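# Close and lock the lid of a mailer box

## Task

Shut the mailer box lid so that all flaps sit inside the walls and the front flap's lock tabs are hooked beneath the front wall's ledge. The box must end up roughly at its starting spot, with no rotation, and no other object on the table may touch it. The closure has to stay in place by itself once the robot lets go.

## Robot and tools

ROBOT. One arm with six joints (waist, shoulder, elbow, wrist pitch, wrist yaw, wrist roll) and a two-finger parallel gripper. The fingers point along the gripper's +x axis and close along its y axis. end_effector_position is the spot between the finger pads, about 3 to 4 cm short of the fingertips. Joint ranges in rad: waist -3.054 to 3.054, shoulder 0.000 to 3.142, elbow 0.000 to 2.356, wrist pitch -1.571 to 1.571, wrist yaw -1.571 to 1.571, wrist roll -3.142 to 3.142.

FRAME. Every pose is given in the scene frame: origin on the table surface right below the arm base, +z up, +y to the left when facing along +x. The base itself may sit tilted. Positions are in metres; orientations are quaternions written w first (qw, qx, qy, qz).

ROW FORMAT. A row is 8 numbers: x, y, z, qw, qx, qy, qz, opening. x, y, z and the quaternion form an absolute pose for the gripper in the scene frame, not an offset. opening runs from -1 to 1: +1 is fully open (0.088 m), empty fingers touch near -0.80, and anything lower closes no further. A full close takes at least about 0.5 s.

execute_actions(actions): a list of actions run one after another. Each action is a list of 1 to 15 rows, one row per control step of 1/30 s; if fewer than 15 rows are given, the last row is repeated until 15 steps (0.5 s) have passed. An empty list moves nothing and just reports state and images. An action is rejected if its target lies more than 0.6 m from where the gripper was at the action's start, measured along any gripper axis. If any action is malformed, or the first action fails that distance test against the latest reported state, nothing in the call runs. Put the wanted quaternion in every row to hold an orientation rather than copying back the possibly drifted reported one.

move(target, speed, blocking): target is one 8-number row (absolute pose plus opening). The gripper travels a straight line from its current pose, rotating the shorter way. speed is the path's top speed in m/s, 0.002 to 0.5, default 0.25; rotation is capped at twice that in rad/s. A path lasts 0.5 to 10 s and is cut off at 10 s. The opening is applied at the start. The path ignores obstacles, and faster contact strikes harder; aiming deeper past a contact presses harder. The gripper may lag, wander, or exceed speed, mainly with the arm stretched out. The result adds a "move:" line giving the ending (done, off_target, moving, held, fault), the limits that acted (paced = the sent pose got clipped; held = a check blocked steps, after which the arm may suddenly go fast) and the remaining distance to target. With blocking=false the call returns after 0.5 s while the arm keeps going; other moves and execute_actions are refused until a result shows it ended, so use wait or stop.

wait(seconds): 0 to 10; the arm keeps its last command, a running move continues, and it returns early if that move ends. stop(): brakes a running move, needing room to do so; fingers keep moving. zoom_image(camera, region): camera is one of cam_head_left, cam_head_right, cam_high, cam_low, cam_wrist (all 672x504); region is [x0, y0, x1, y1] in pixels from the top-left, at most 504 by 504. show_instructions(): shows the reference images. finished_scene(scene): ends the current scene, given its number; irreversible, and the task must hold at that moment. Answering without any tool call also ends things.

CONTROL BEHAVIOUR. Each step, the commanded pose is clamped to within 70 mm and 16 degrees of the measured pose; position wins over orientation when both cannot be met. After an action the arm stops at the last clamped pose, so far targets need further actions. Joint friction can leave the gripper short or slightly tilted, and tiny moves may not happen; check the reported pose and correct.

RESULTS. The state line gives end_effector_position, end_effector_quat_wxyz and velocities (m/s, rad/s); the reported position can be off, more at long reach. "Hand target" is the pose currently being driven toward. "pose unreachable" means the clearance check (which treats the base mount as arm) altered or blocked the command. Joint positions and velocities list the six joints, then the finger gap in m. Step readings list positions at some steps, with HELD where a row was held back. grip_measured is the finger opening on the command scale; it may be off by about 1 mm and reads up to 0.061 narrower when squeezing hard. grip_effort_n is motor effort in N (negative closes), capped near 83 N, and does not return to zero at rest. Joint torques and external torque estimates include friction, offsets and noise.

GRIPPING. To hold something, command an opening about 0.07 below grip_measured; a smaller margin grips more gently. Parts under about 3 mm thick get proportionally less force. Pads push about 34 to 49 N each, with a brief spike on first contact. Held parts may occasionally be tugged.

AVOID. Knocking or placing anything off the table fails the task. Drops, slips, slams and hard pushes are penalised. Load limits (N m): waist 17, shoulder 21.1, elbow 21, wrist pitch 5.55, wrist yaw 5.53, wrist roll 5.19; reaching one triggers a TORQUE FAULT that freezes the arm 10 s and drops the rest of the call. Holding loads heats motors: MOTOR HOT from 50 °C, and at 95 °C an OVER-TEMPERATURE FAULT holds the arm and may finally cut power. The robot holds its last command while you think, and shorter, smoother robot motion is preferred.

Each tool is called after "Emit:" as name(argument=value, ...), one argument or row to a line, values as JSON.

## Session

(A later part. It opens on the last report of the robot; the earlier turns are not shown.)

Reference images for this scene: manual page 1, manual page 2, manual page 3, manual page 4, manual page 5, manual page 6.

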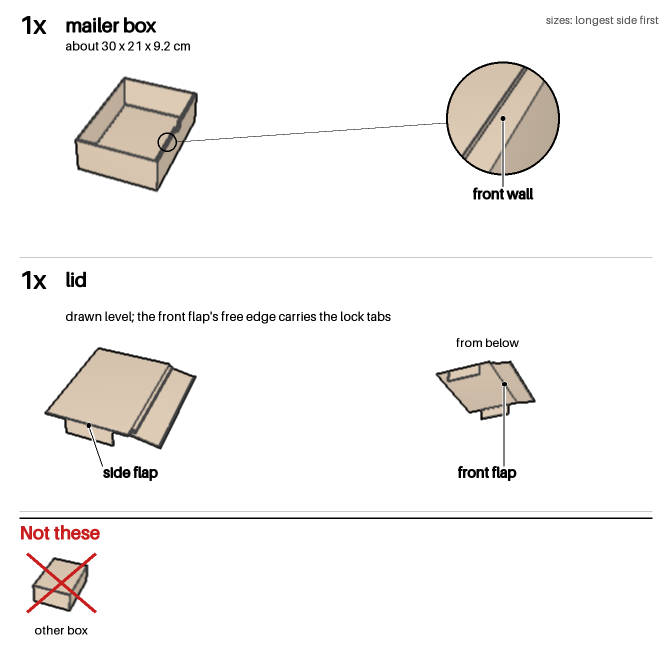

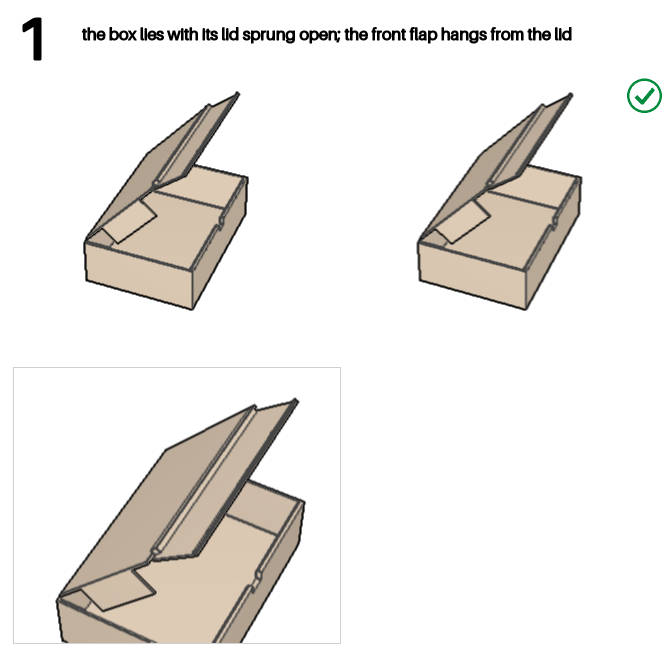

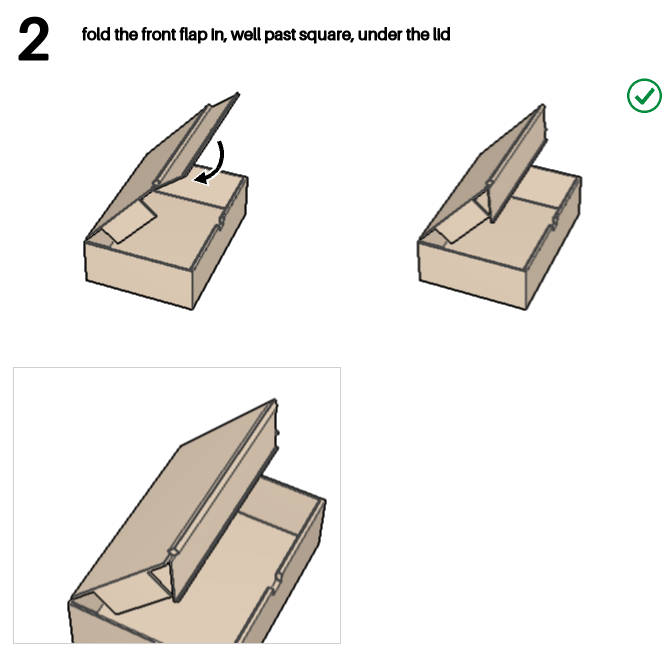

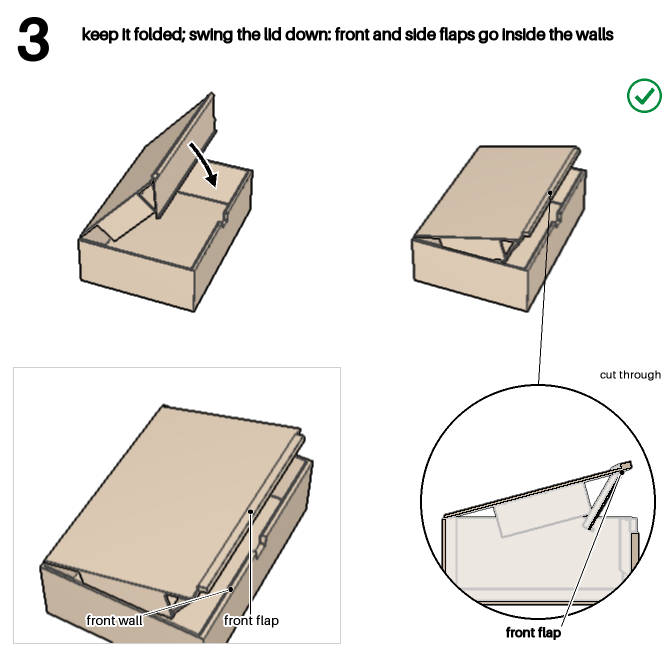

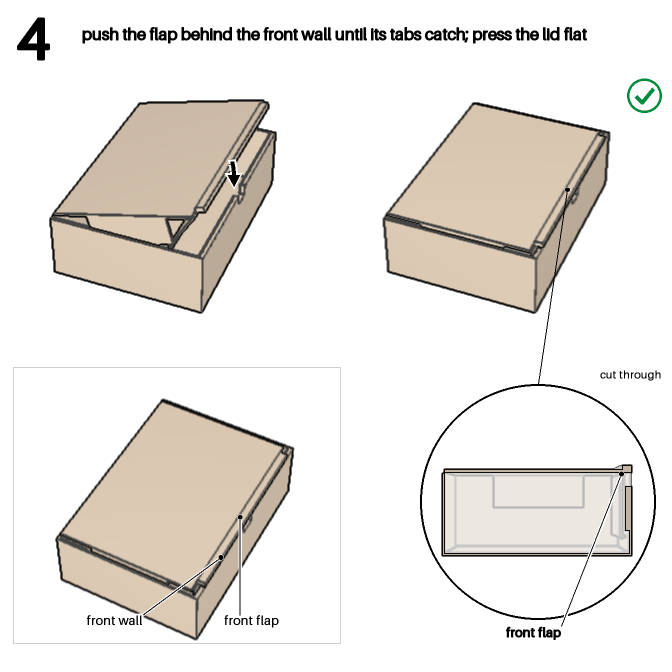

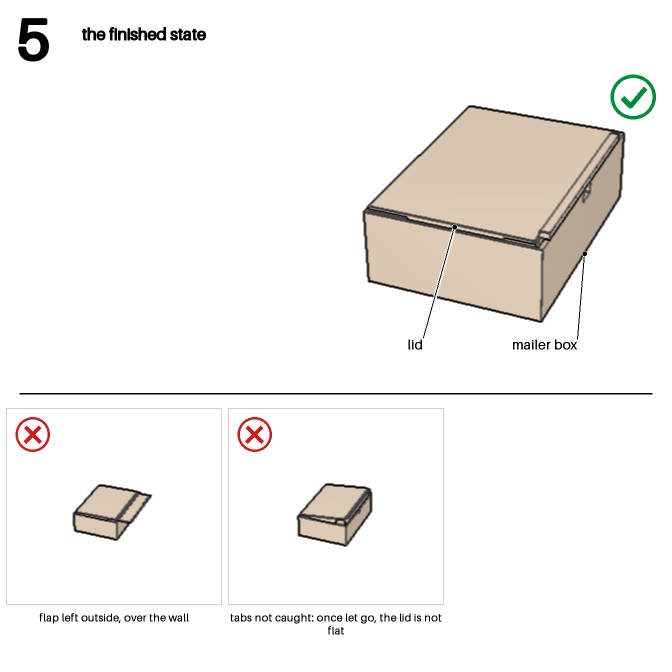

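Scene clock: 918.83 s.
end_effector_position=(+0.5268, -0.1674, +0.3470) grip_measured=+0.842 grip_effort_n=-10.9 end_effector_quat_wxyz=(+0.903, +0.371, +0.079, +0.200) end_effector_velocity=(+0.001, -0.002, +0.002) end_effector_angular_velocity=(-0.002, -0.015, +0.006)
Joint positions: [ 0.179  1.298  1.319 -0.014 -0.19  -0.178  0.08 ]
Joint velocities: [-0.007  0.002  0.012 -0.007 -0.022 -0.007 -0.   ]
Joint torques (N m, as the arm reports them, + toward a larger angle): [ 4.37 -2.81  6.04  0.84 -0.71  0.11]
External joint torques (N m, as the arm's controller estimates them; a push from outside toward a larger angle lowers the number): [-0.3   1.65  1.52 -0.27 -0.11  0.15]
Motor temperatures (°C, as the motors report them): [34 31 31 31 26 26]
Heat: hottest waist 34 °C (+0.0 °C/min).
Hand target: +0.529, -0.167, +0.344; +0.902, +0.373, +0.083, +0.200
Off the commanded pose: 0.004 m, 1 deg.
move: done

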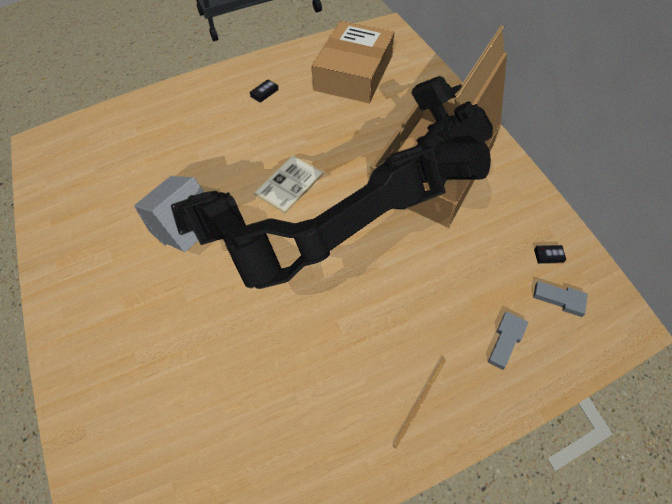

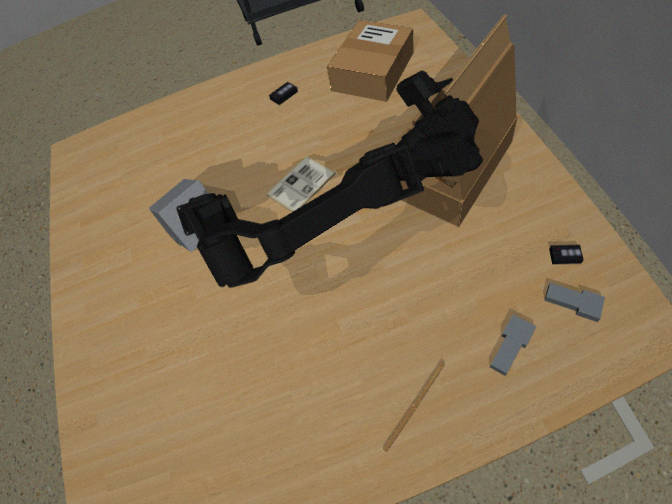

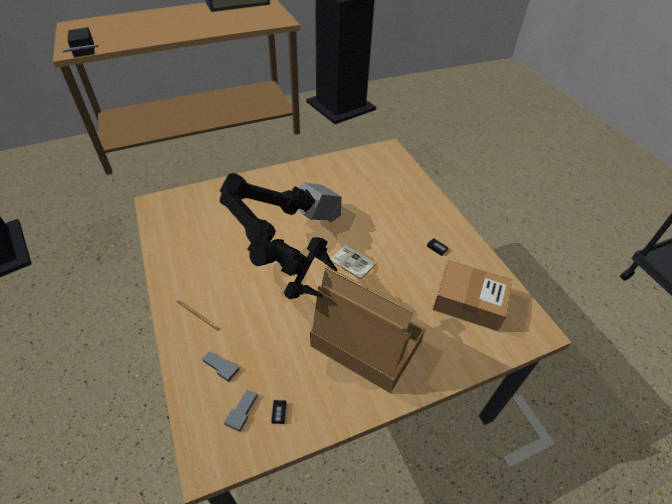

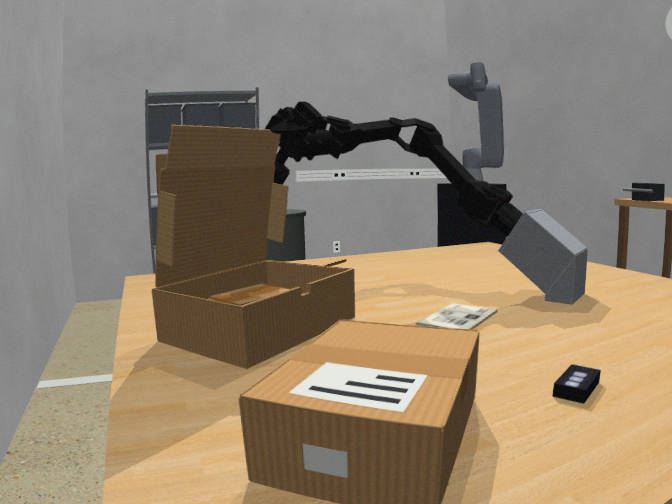

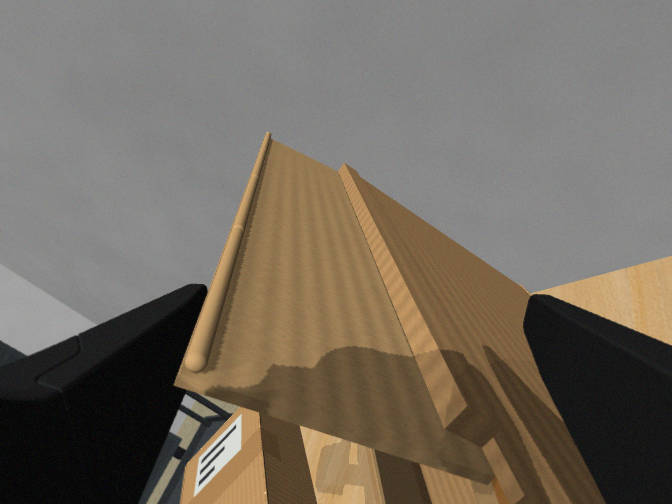

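Emit:
move(
  target=[0.546,-0.166,0.346,0.902,0.373,0.083,0.200,1],
  speed=0.04,
)

Emit:
move(
  target=[0.546,-0.167,0.325,0.902,0.373,0.083,0.200,1],
  speed=0.04,
)

Scene clock: 924.57 s.
end_effector_position=(+0.5435, -0.1673, +0.3485) grip_measured=+0.996 grip_effort_n=17.4 end_effector_quat_wxyz=(+0.903, +0.372, +0.079, +0.200) end_effector_velocity=(+0.003, +0.002, -0.001) end_effector_angular_velocity=(-0.006, -0.002, +0.009)
Joint positions: [ 0.179  1.361  1.393 -0.024 -0.191 -0.177  0.088]
Joint velocities: [-0.002  0.012  0.012 -0.007 -0.007 -0.007 -0.   ]
Joint torques (N m, as the arm reports them, + toward a larger angle): [ 4.96 -3.01  6.18  0.88 -0.6   0.09]
External joint torques (N m, as the arm's controller estimates them; a push from outside toward a larger angle lowers the number): [-0.08  1.58  1.8  -0.19  0.    0.12]
Motor temperatures (°C, as the motors report them): [34 31 31 31 26 26]
Heat: hottest waist 34 °C (+0.0 °C/min).
Hand target: +0.546, -0.166, +0.346; +0.902, +0.373, +0.083, +0.200
Off the commanded pose: 0.004 m, 1 deg.
move: done

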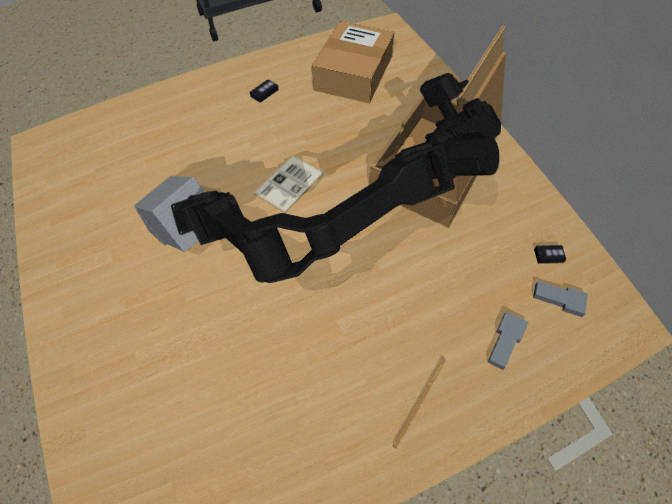

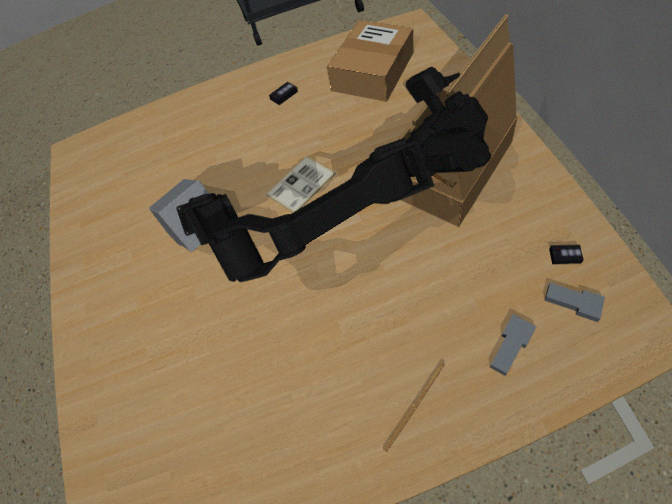

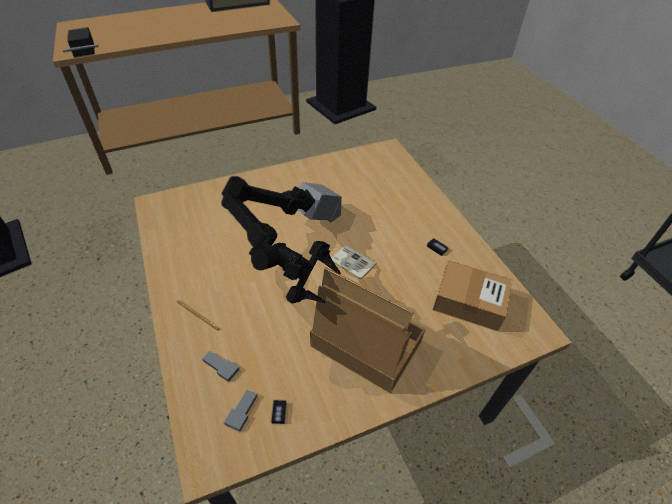

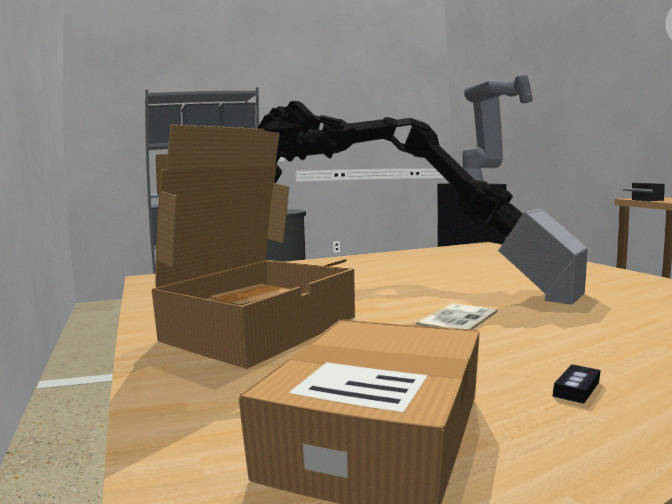

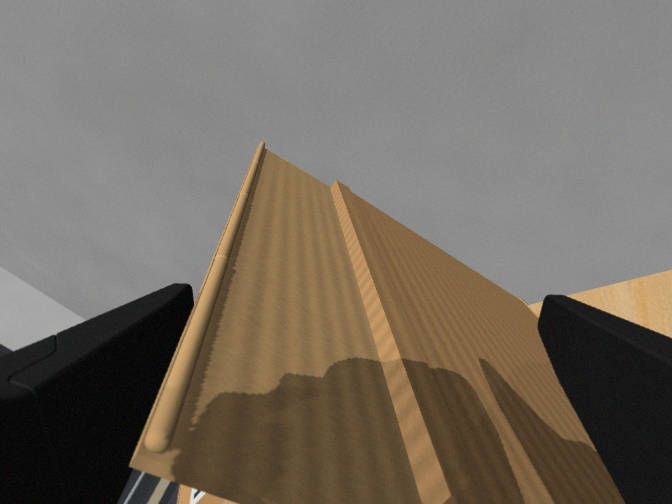

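Scene clock: 925.40 s.
end_effector_position=(+0.5442, -0.1722, +0.3404) grip_measured=+0.996 grip_effort_n=14.7 end_effector_quat_wxyz=(+0.903, +0.372, +0.064, +0.204) end_effector_velocity=(-0.001, -0.003, -0.000) end_effector_angular_velocity=(-0.017, -0.027, -0.009)
Joint positions: [ 0.134  1.361  1.371  0.018 -0.256 -0.177  0.088]
Joint velocities: [-0.012 -0.007 -0.012  0.022 -0.022 -0.022 -0.   ]
Joint torques (N m, as the arm reports them, + toward a larger angle): [ 3.6  -3.02  3.57  0.98 -0.35  0.11]
External joint torques (N m, as the arm's controller estimates them; a push from outside toward a larger angle lowers the number): [-1.43  2.02 -0.94 -0.11  0.25  0.15]
Motor temperatures (°C, as the motors report them): [34 31 31 31 26 26]
Heat: hottest waist 34 °C (+0.0 °C/min).
Hand target: +0.546, -0.167, +0.325; +0.902, +0.373, +0.083, +0.200
Off the commanded pose: 0.016 m, 2 deg.
move: off_target

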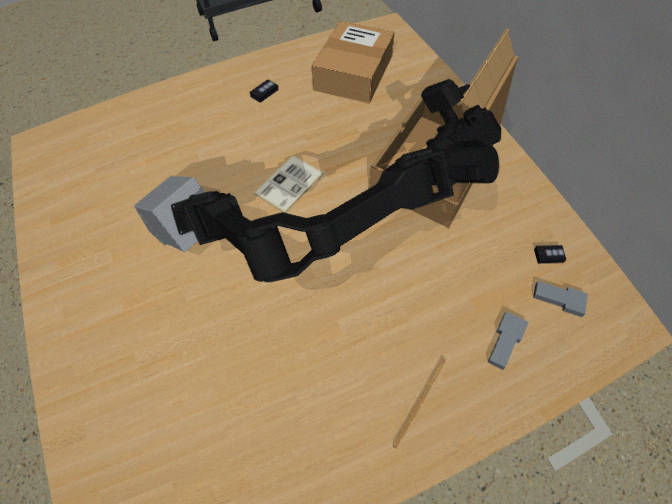

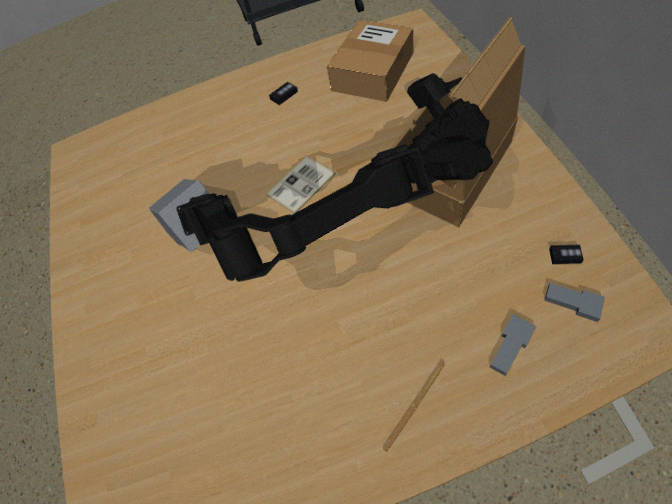

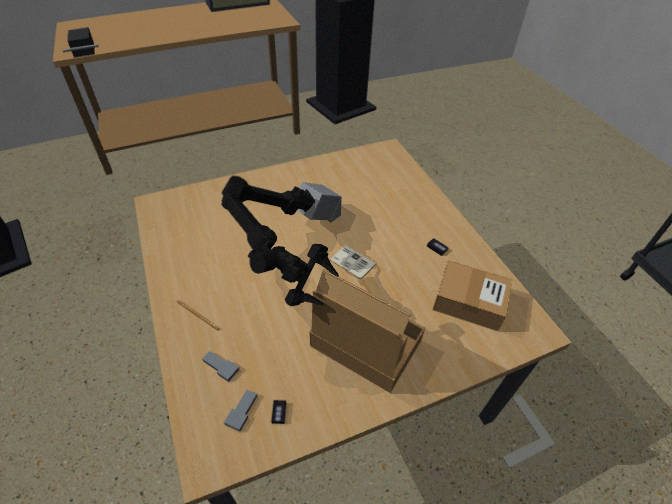

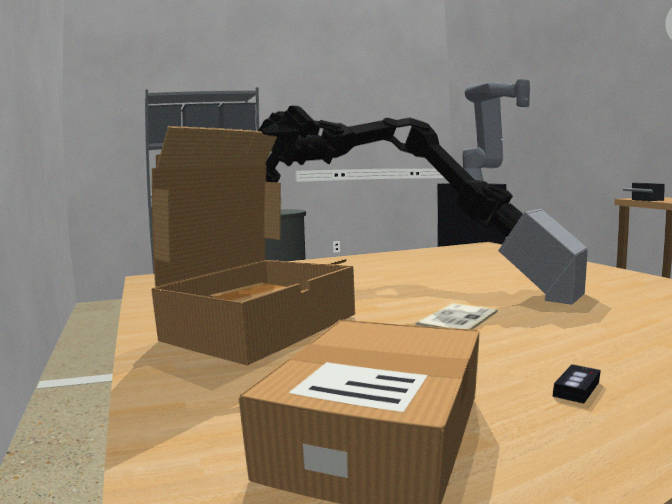

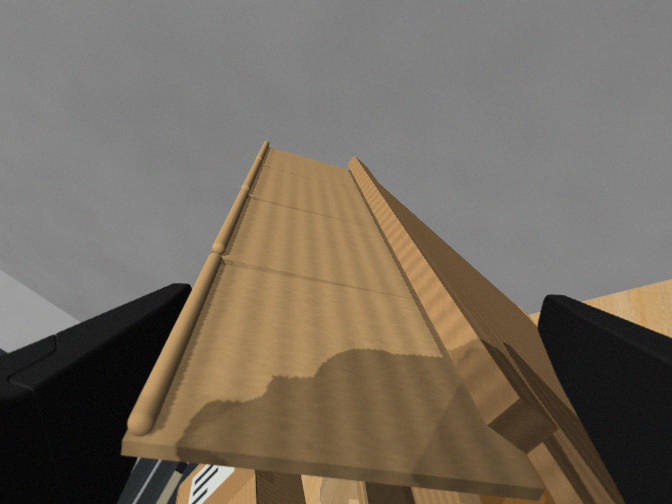

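Emit:
move(
  target=[0.540,-0.158,0.315,0.931,0.293,0.065,0.206,1],
  speed=0.05,
)

Emit:
move(
  target=[0.539,-0.157,0.290,0.947,0.236,0.052,0.210,1],
  speed=0.05,
)

Scene clock: 933.23 s.
end_effector_position=(+0.5392, -0.1612, +0.3341) grip_measured=+0.997 grip_effort_n=14.2 end_effector_quat_wxyz=(+0.930, +0.296, +0.040, +0.214) end_effector_velocity=(-0.001, +0.002, -0.002) end_effector_angular_velocity=(-0.035, -0.010, -0.003)
Joint positions: [ 0.131  1.35   1.305  0.077 -0.276 -0.345  0.088]
Joint velocities: [ 0.002 -0.002 -0.012  0.007  0.007 -0.037 -0.001]
Joint torques (N m, as the arm reports them, + toward a larger angle): [ 2.91 -3.36  3.08  0.84  0.06 -0.03]
External joint torques (N m, as the arm's controller estimates them; a push from outside toward a larger angle lowers the number): [-2.09  1.48 -1.33 -0.23  0.65  0.  ]
Motor temperatures (°C, as the motors report them): [34 31 31 31 26 26]
Heat: hottest waist 34 °C (+0.0 °C/min).
Hand target: +0.540, -0.158, +0.315; +0.931, +0.293, +0.065, +0.206
Off the commanded pose: 0.019 m, 3 deg.
move: off_target

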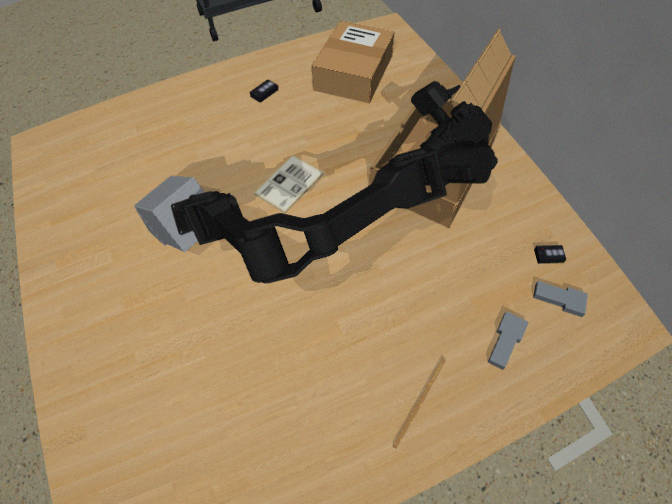

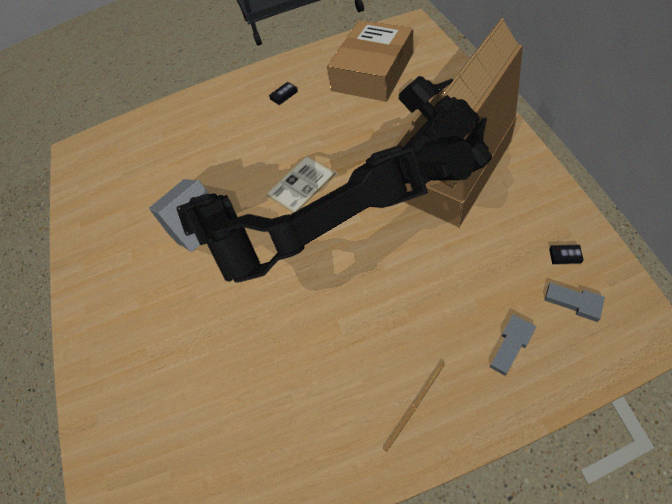

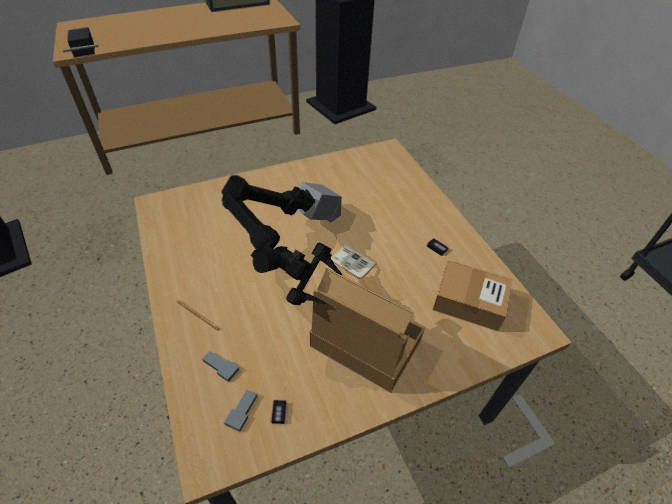

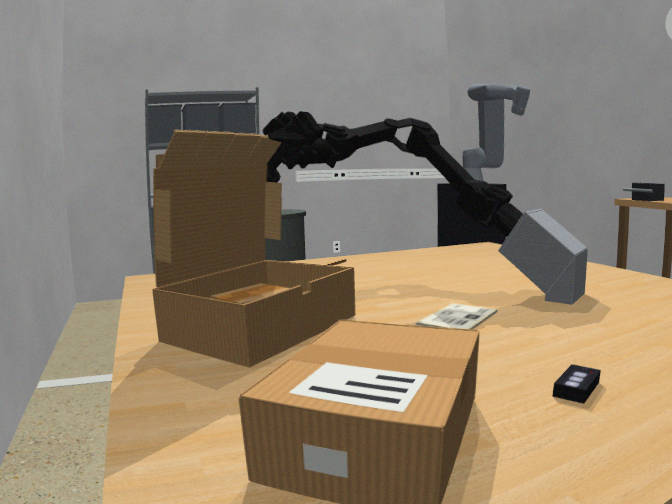

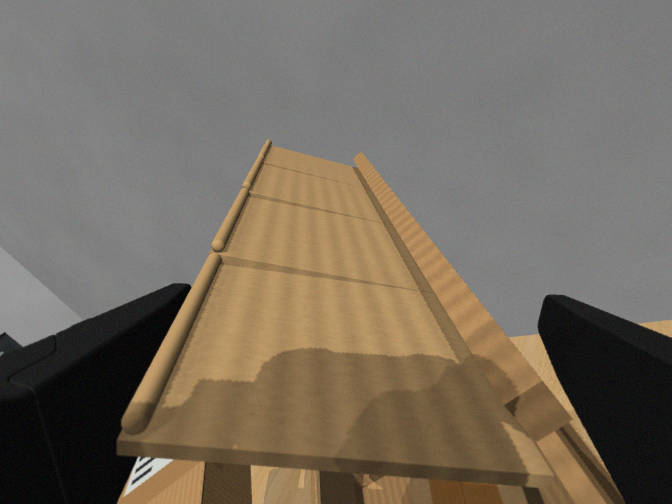

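Scene clock: 934.80 s.
end_effector_position=(+0.5379, -0.1653, +0.3194) grip_measured=+0.997 grip_effort_n=10.5 end_effector_quat_wxyz=(+0.949, +0.233, +0.012, +0.213) end_effector_velocity=(-0.003, +0.003, +0.000) end_effector_angular_velocity=(+0.002, -0.024, +0.019)
Joint positions: [ 0.074  1.349  1.259  0.149 -0.347 -0.474  0.088]
Joint velocities: [-0.007 -0.002 -0.012  0.007 -0.037 -0.007 -0.   ]
Joint torques (N m, as the arm reports them, + toward a larger angle): [ 1.97 -2.72  2.04  0.35  0.19  0.24]
External joint torques (N m, as the arm's controller estimates them; a push from outside toward a larger angle lowers the number): [-2.98  2.45 -2.34 -0.69  0.79  0.26]
Motor temperatures (°C, as the motors report them): [34 31 31 31 26 26]
Heat: hottest waist 34 °C (+0.0 °C/min).
Hand target: +0.538, -0.157, +0.291; +0.947, +0.236, +0.052, +0.210
Off the commanded pose: 0.031 m, 5 deg.
move: off_target

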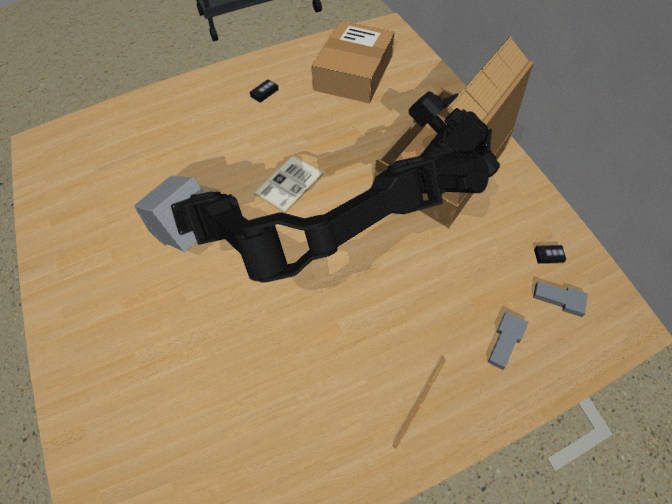

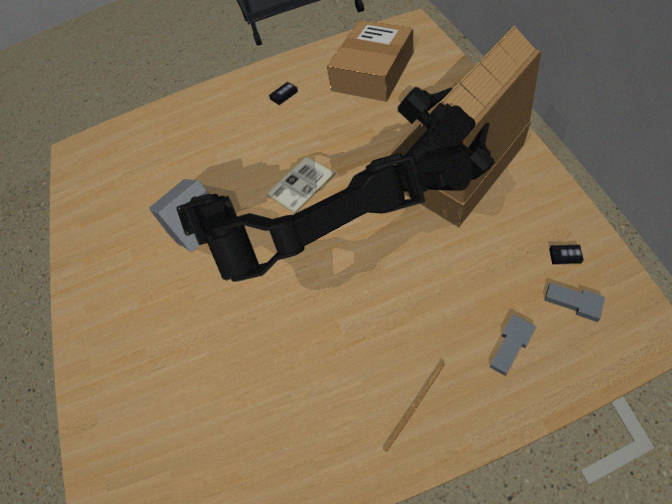

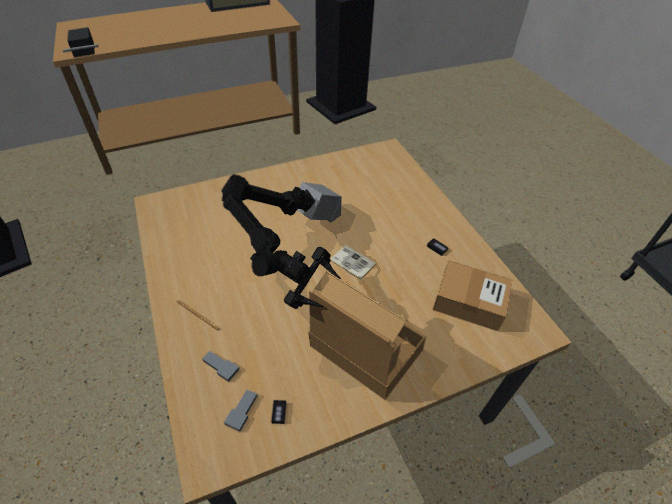

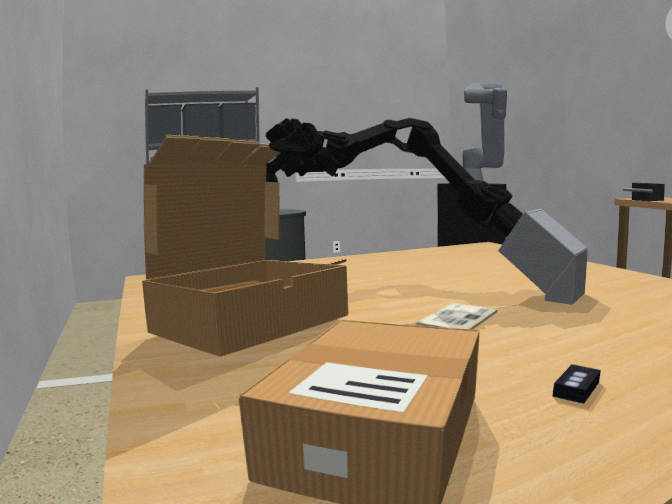

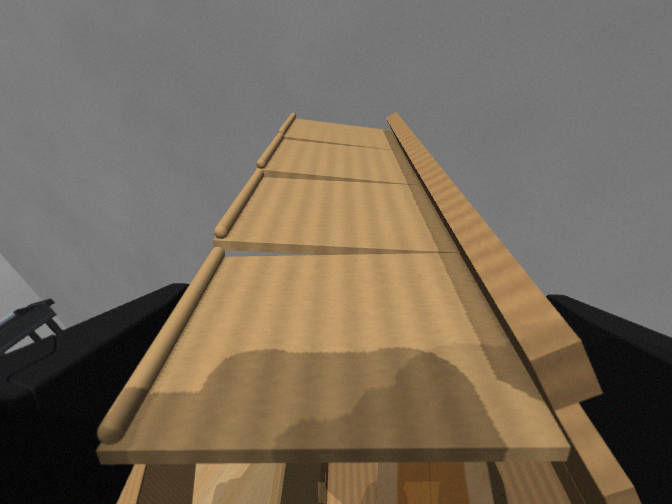

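Emit:
move(
  target=[0.537,-0.157,0.285,0.965,0.144,0.032,0.214,1],
  speed=0.05,
)

Scene clock: 940.87 s.
end_effector_position=(+0.5361, -0.1620, +0.3000) grip_measured=+0.998 grip_effort_n=9.1 end_effector_quat_wxyz=(+0.966, +0.145, +0.013, +0.214) end_effector_velocity=(-0.003, +0.008, -0.004) end_effector_angular_velocity=(-0.012, -0.004, +0.035)
Joint positions: [ 0.041  1.353  1.23   0.152 -0.352 -0.66   0.088]
Joint velocities: [-0.002  0.002 -0.007 -0.022 -0.022 -0.022 -0.   ]
Joint torques (N m, as the arm reports them, + toward a larger angle): [ 3.85 -3.44  3.66  1.   -0.24 -0.01]
External joint torques (N m, as the arm's controller estimates them; a push from outside toward a larger angle lowers the number): [-1.15  1.98 -0.77 -0.06  0.37  0.  ]
Motor temperatures (°C, as the motors report them): [34 31 31 30 26 26]
Heat: hottest waist 34 °C (+0.0 °C/min).
Hand target: +0.537, -0.157, +0.285; +0.965, +0.144, +0.032, +0.215
Off the commanded pose: 0.016 m, 2 deg.
move: off_target

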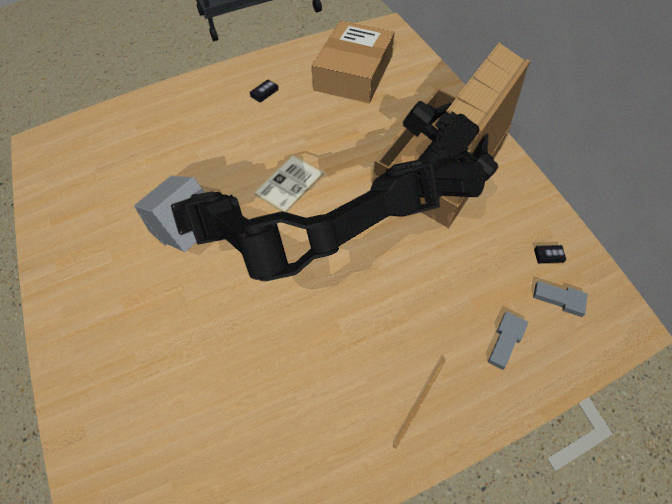

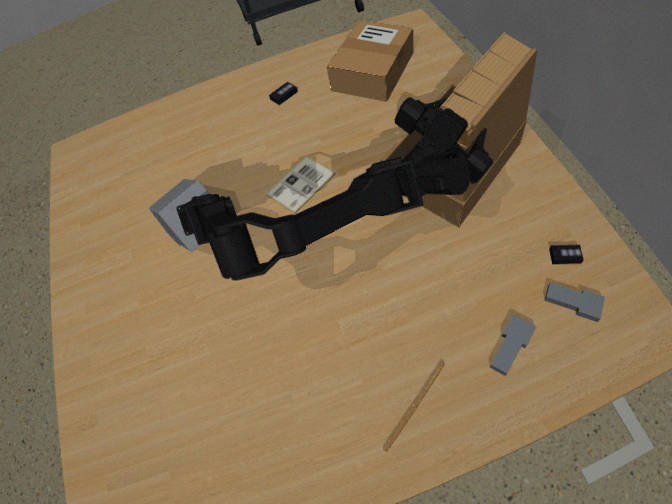

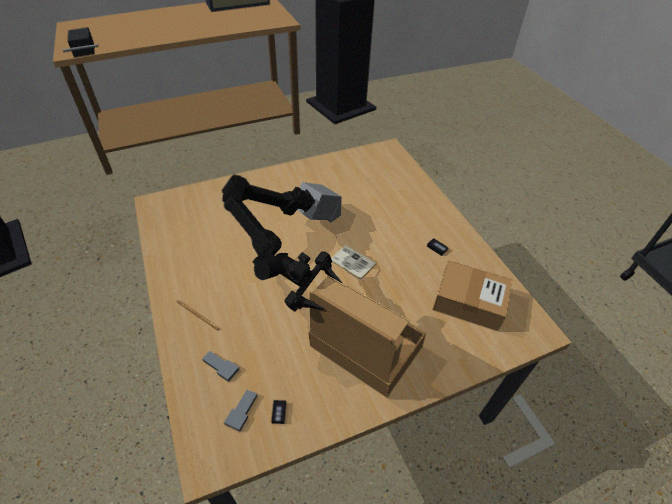

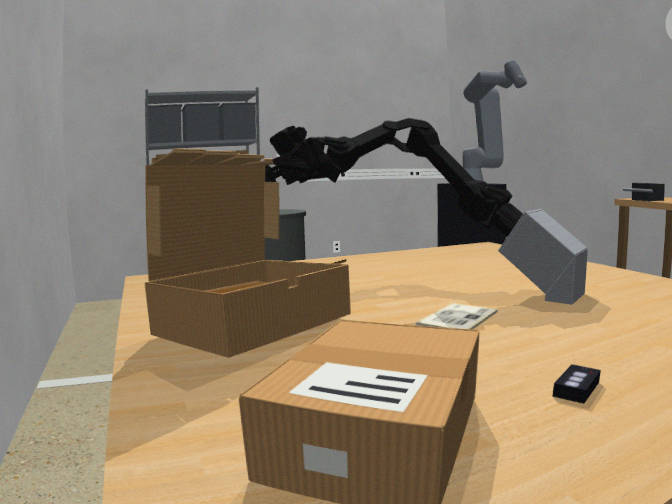

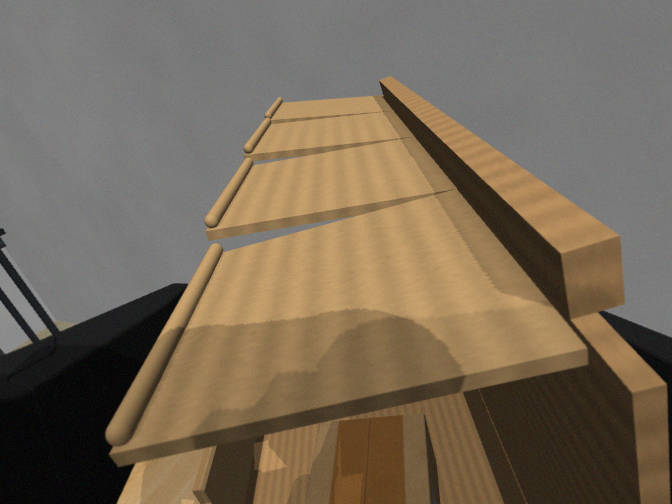

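A is sliding down. Continue, biasing back a bit.

Emit:
move(
  target=[0.539,-0.161,0.262,0.969,0.119,0.026,0.214,1],
  speed=0.03,
)

Scene clock: 944.27 s.
end_effector_position=(+0.5384, -0.1656, +0.2708) grip_measured=+0.998 grip_effort_n=9.1 end_effector_quat_wxyz=(+0.970, +0.120, +0.018, +0.211) end_effector_velocity=(+0.000, -0.001, -0.002) end_effector_angular_velocity=(-0.020, -0.011, -0.002)
Joint positions: [-0.035  1.383  1.207  0.195 -0.408 -0.708  0.088]
Joint velocities: [-0.007  0.002 -0.002  0.007 -0.007 -0.022 -0.   ]
Joint torques (N m, as the arm reports them, + toward a larger angle): [ 4.46 -4.04  4.18  1.3  -0.66 -0.16]
External joint torques (N m, as the arm's controller estimates them; a push from outside toward a larger angle lowers the number): [-0.53  1.89 -0.16  0.26 -0.05 -0.15]
Motor temperatures (°C, as the motors report them): [34 31 31 31 26 26]
Heat: hottest waist 34 °C (+0.0 °C/min).
Hand target: +0.539, -0.161, +0.262; +0.969, +0.119, +0.026, +0.214
Off the commanded pose: 0.010 m, 1 deg.
move: off_target

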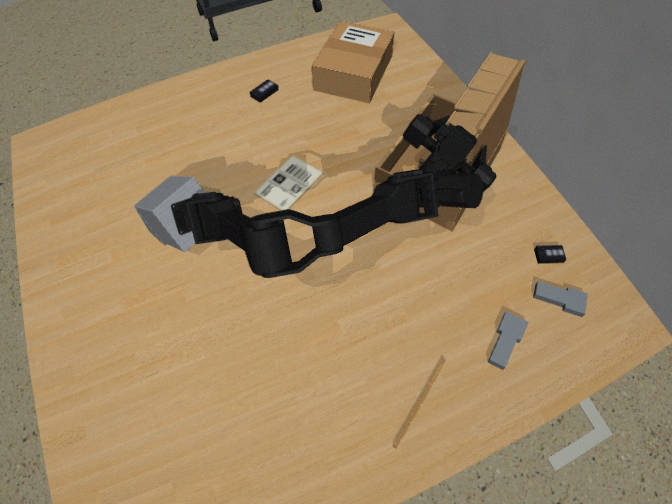

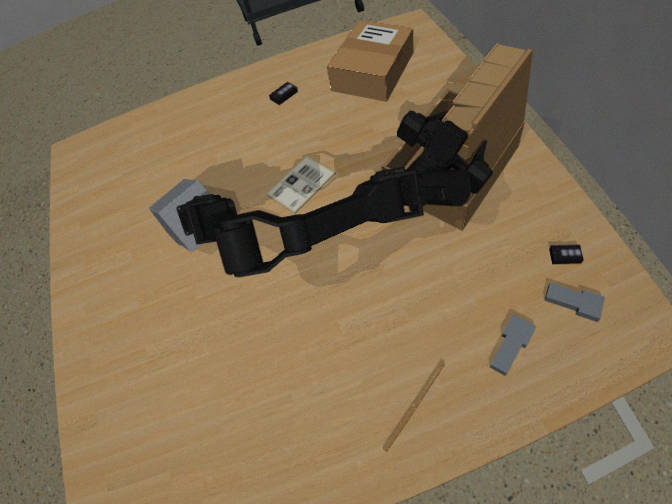

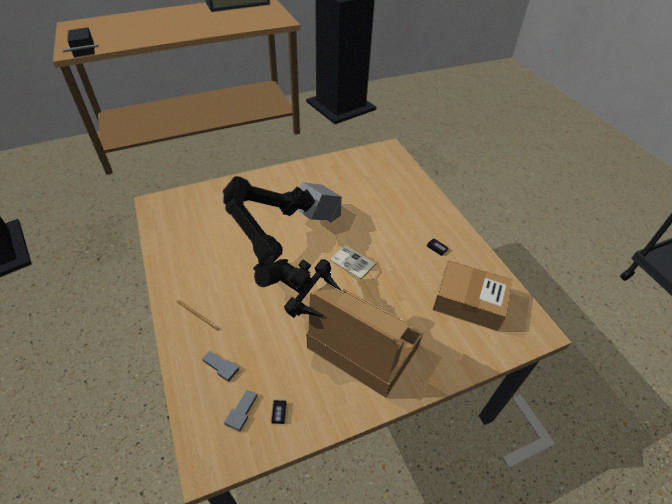

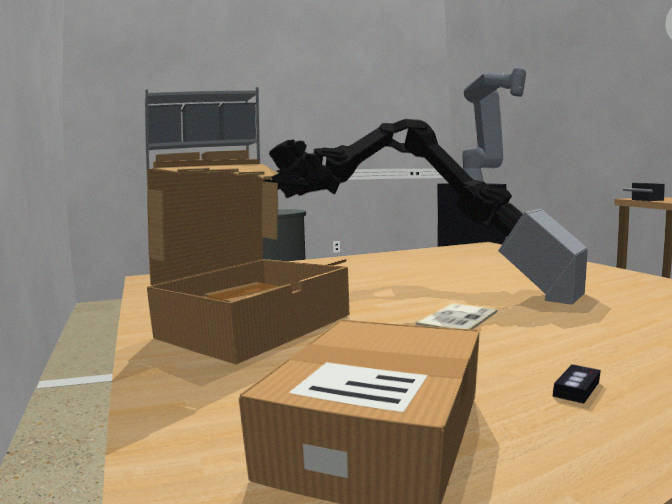

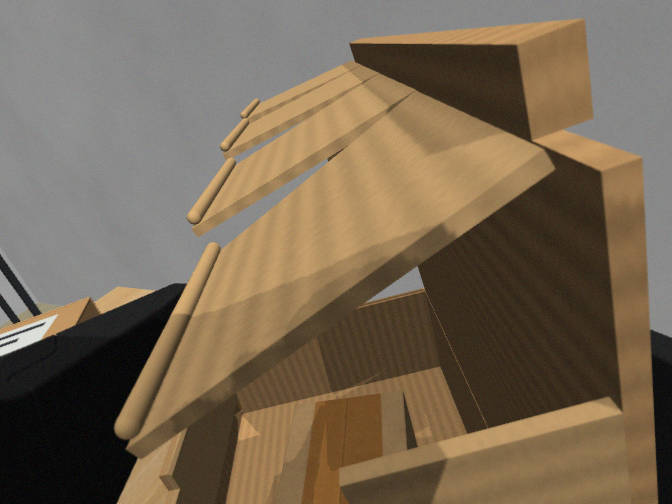

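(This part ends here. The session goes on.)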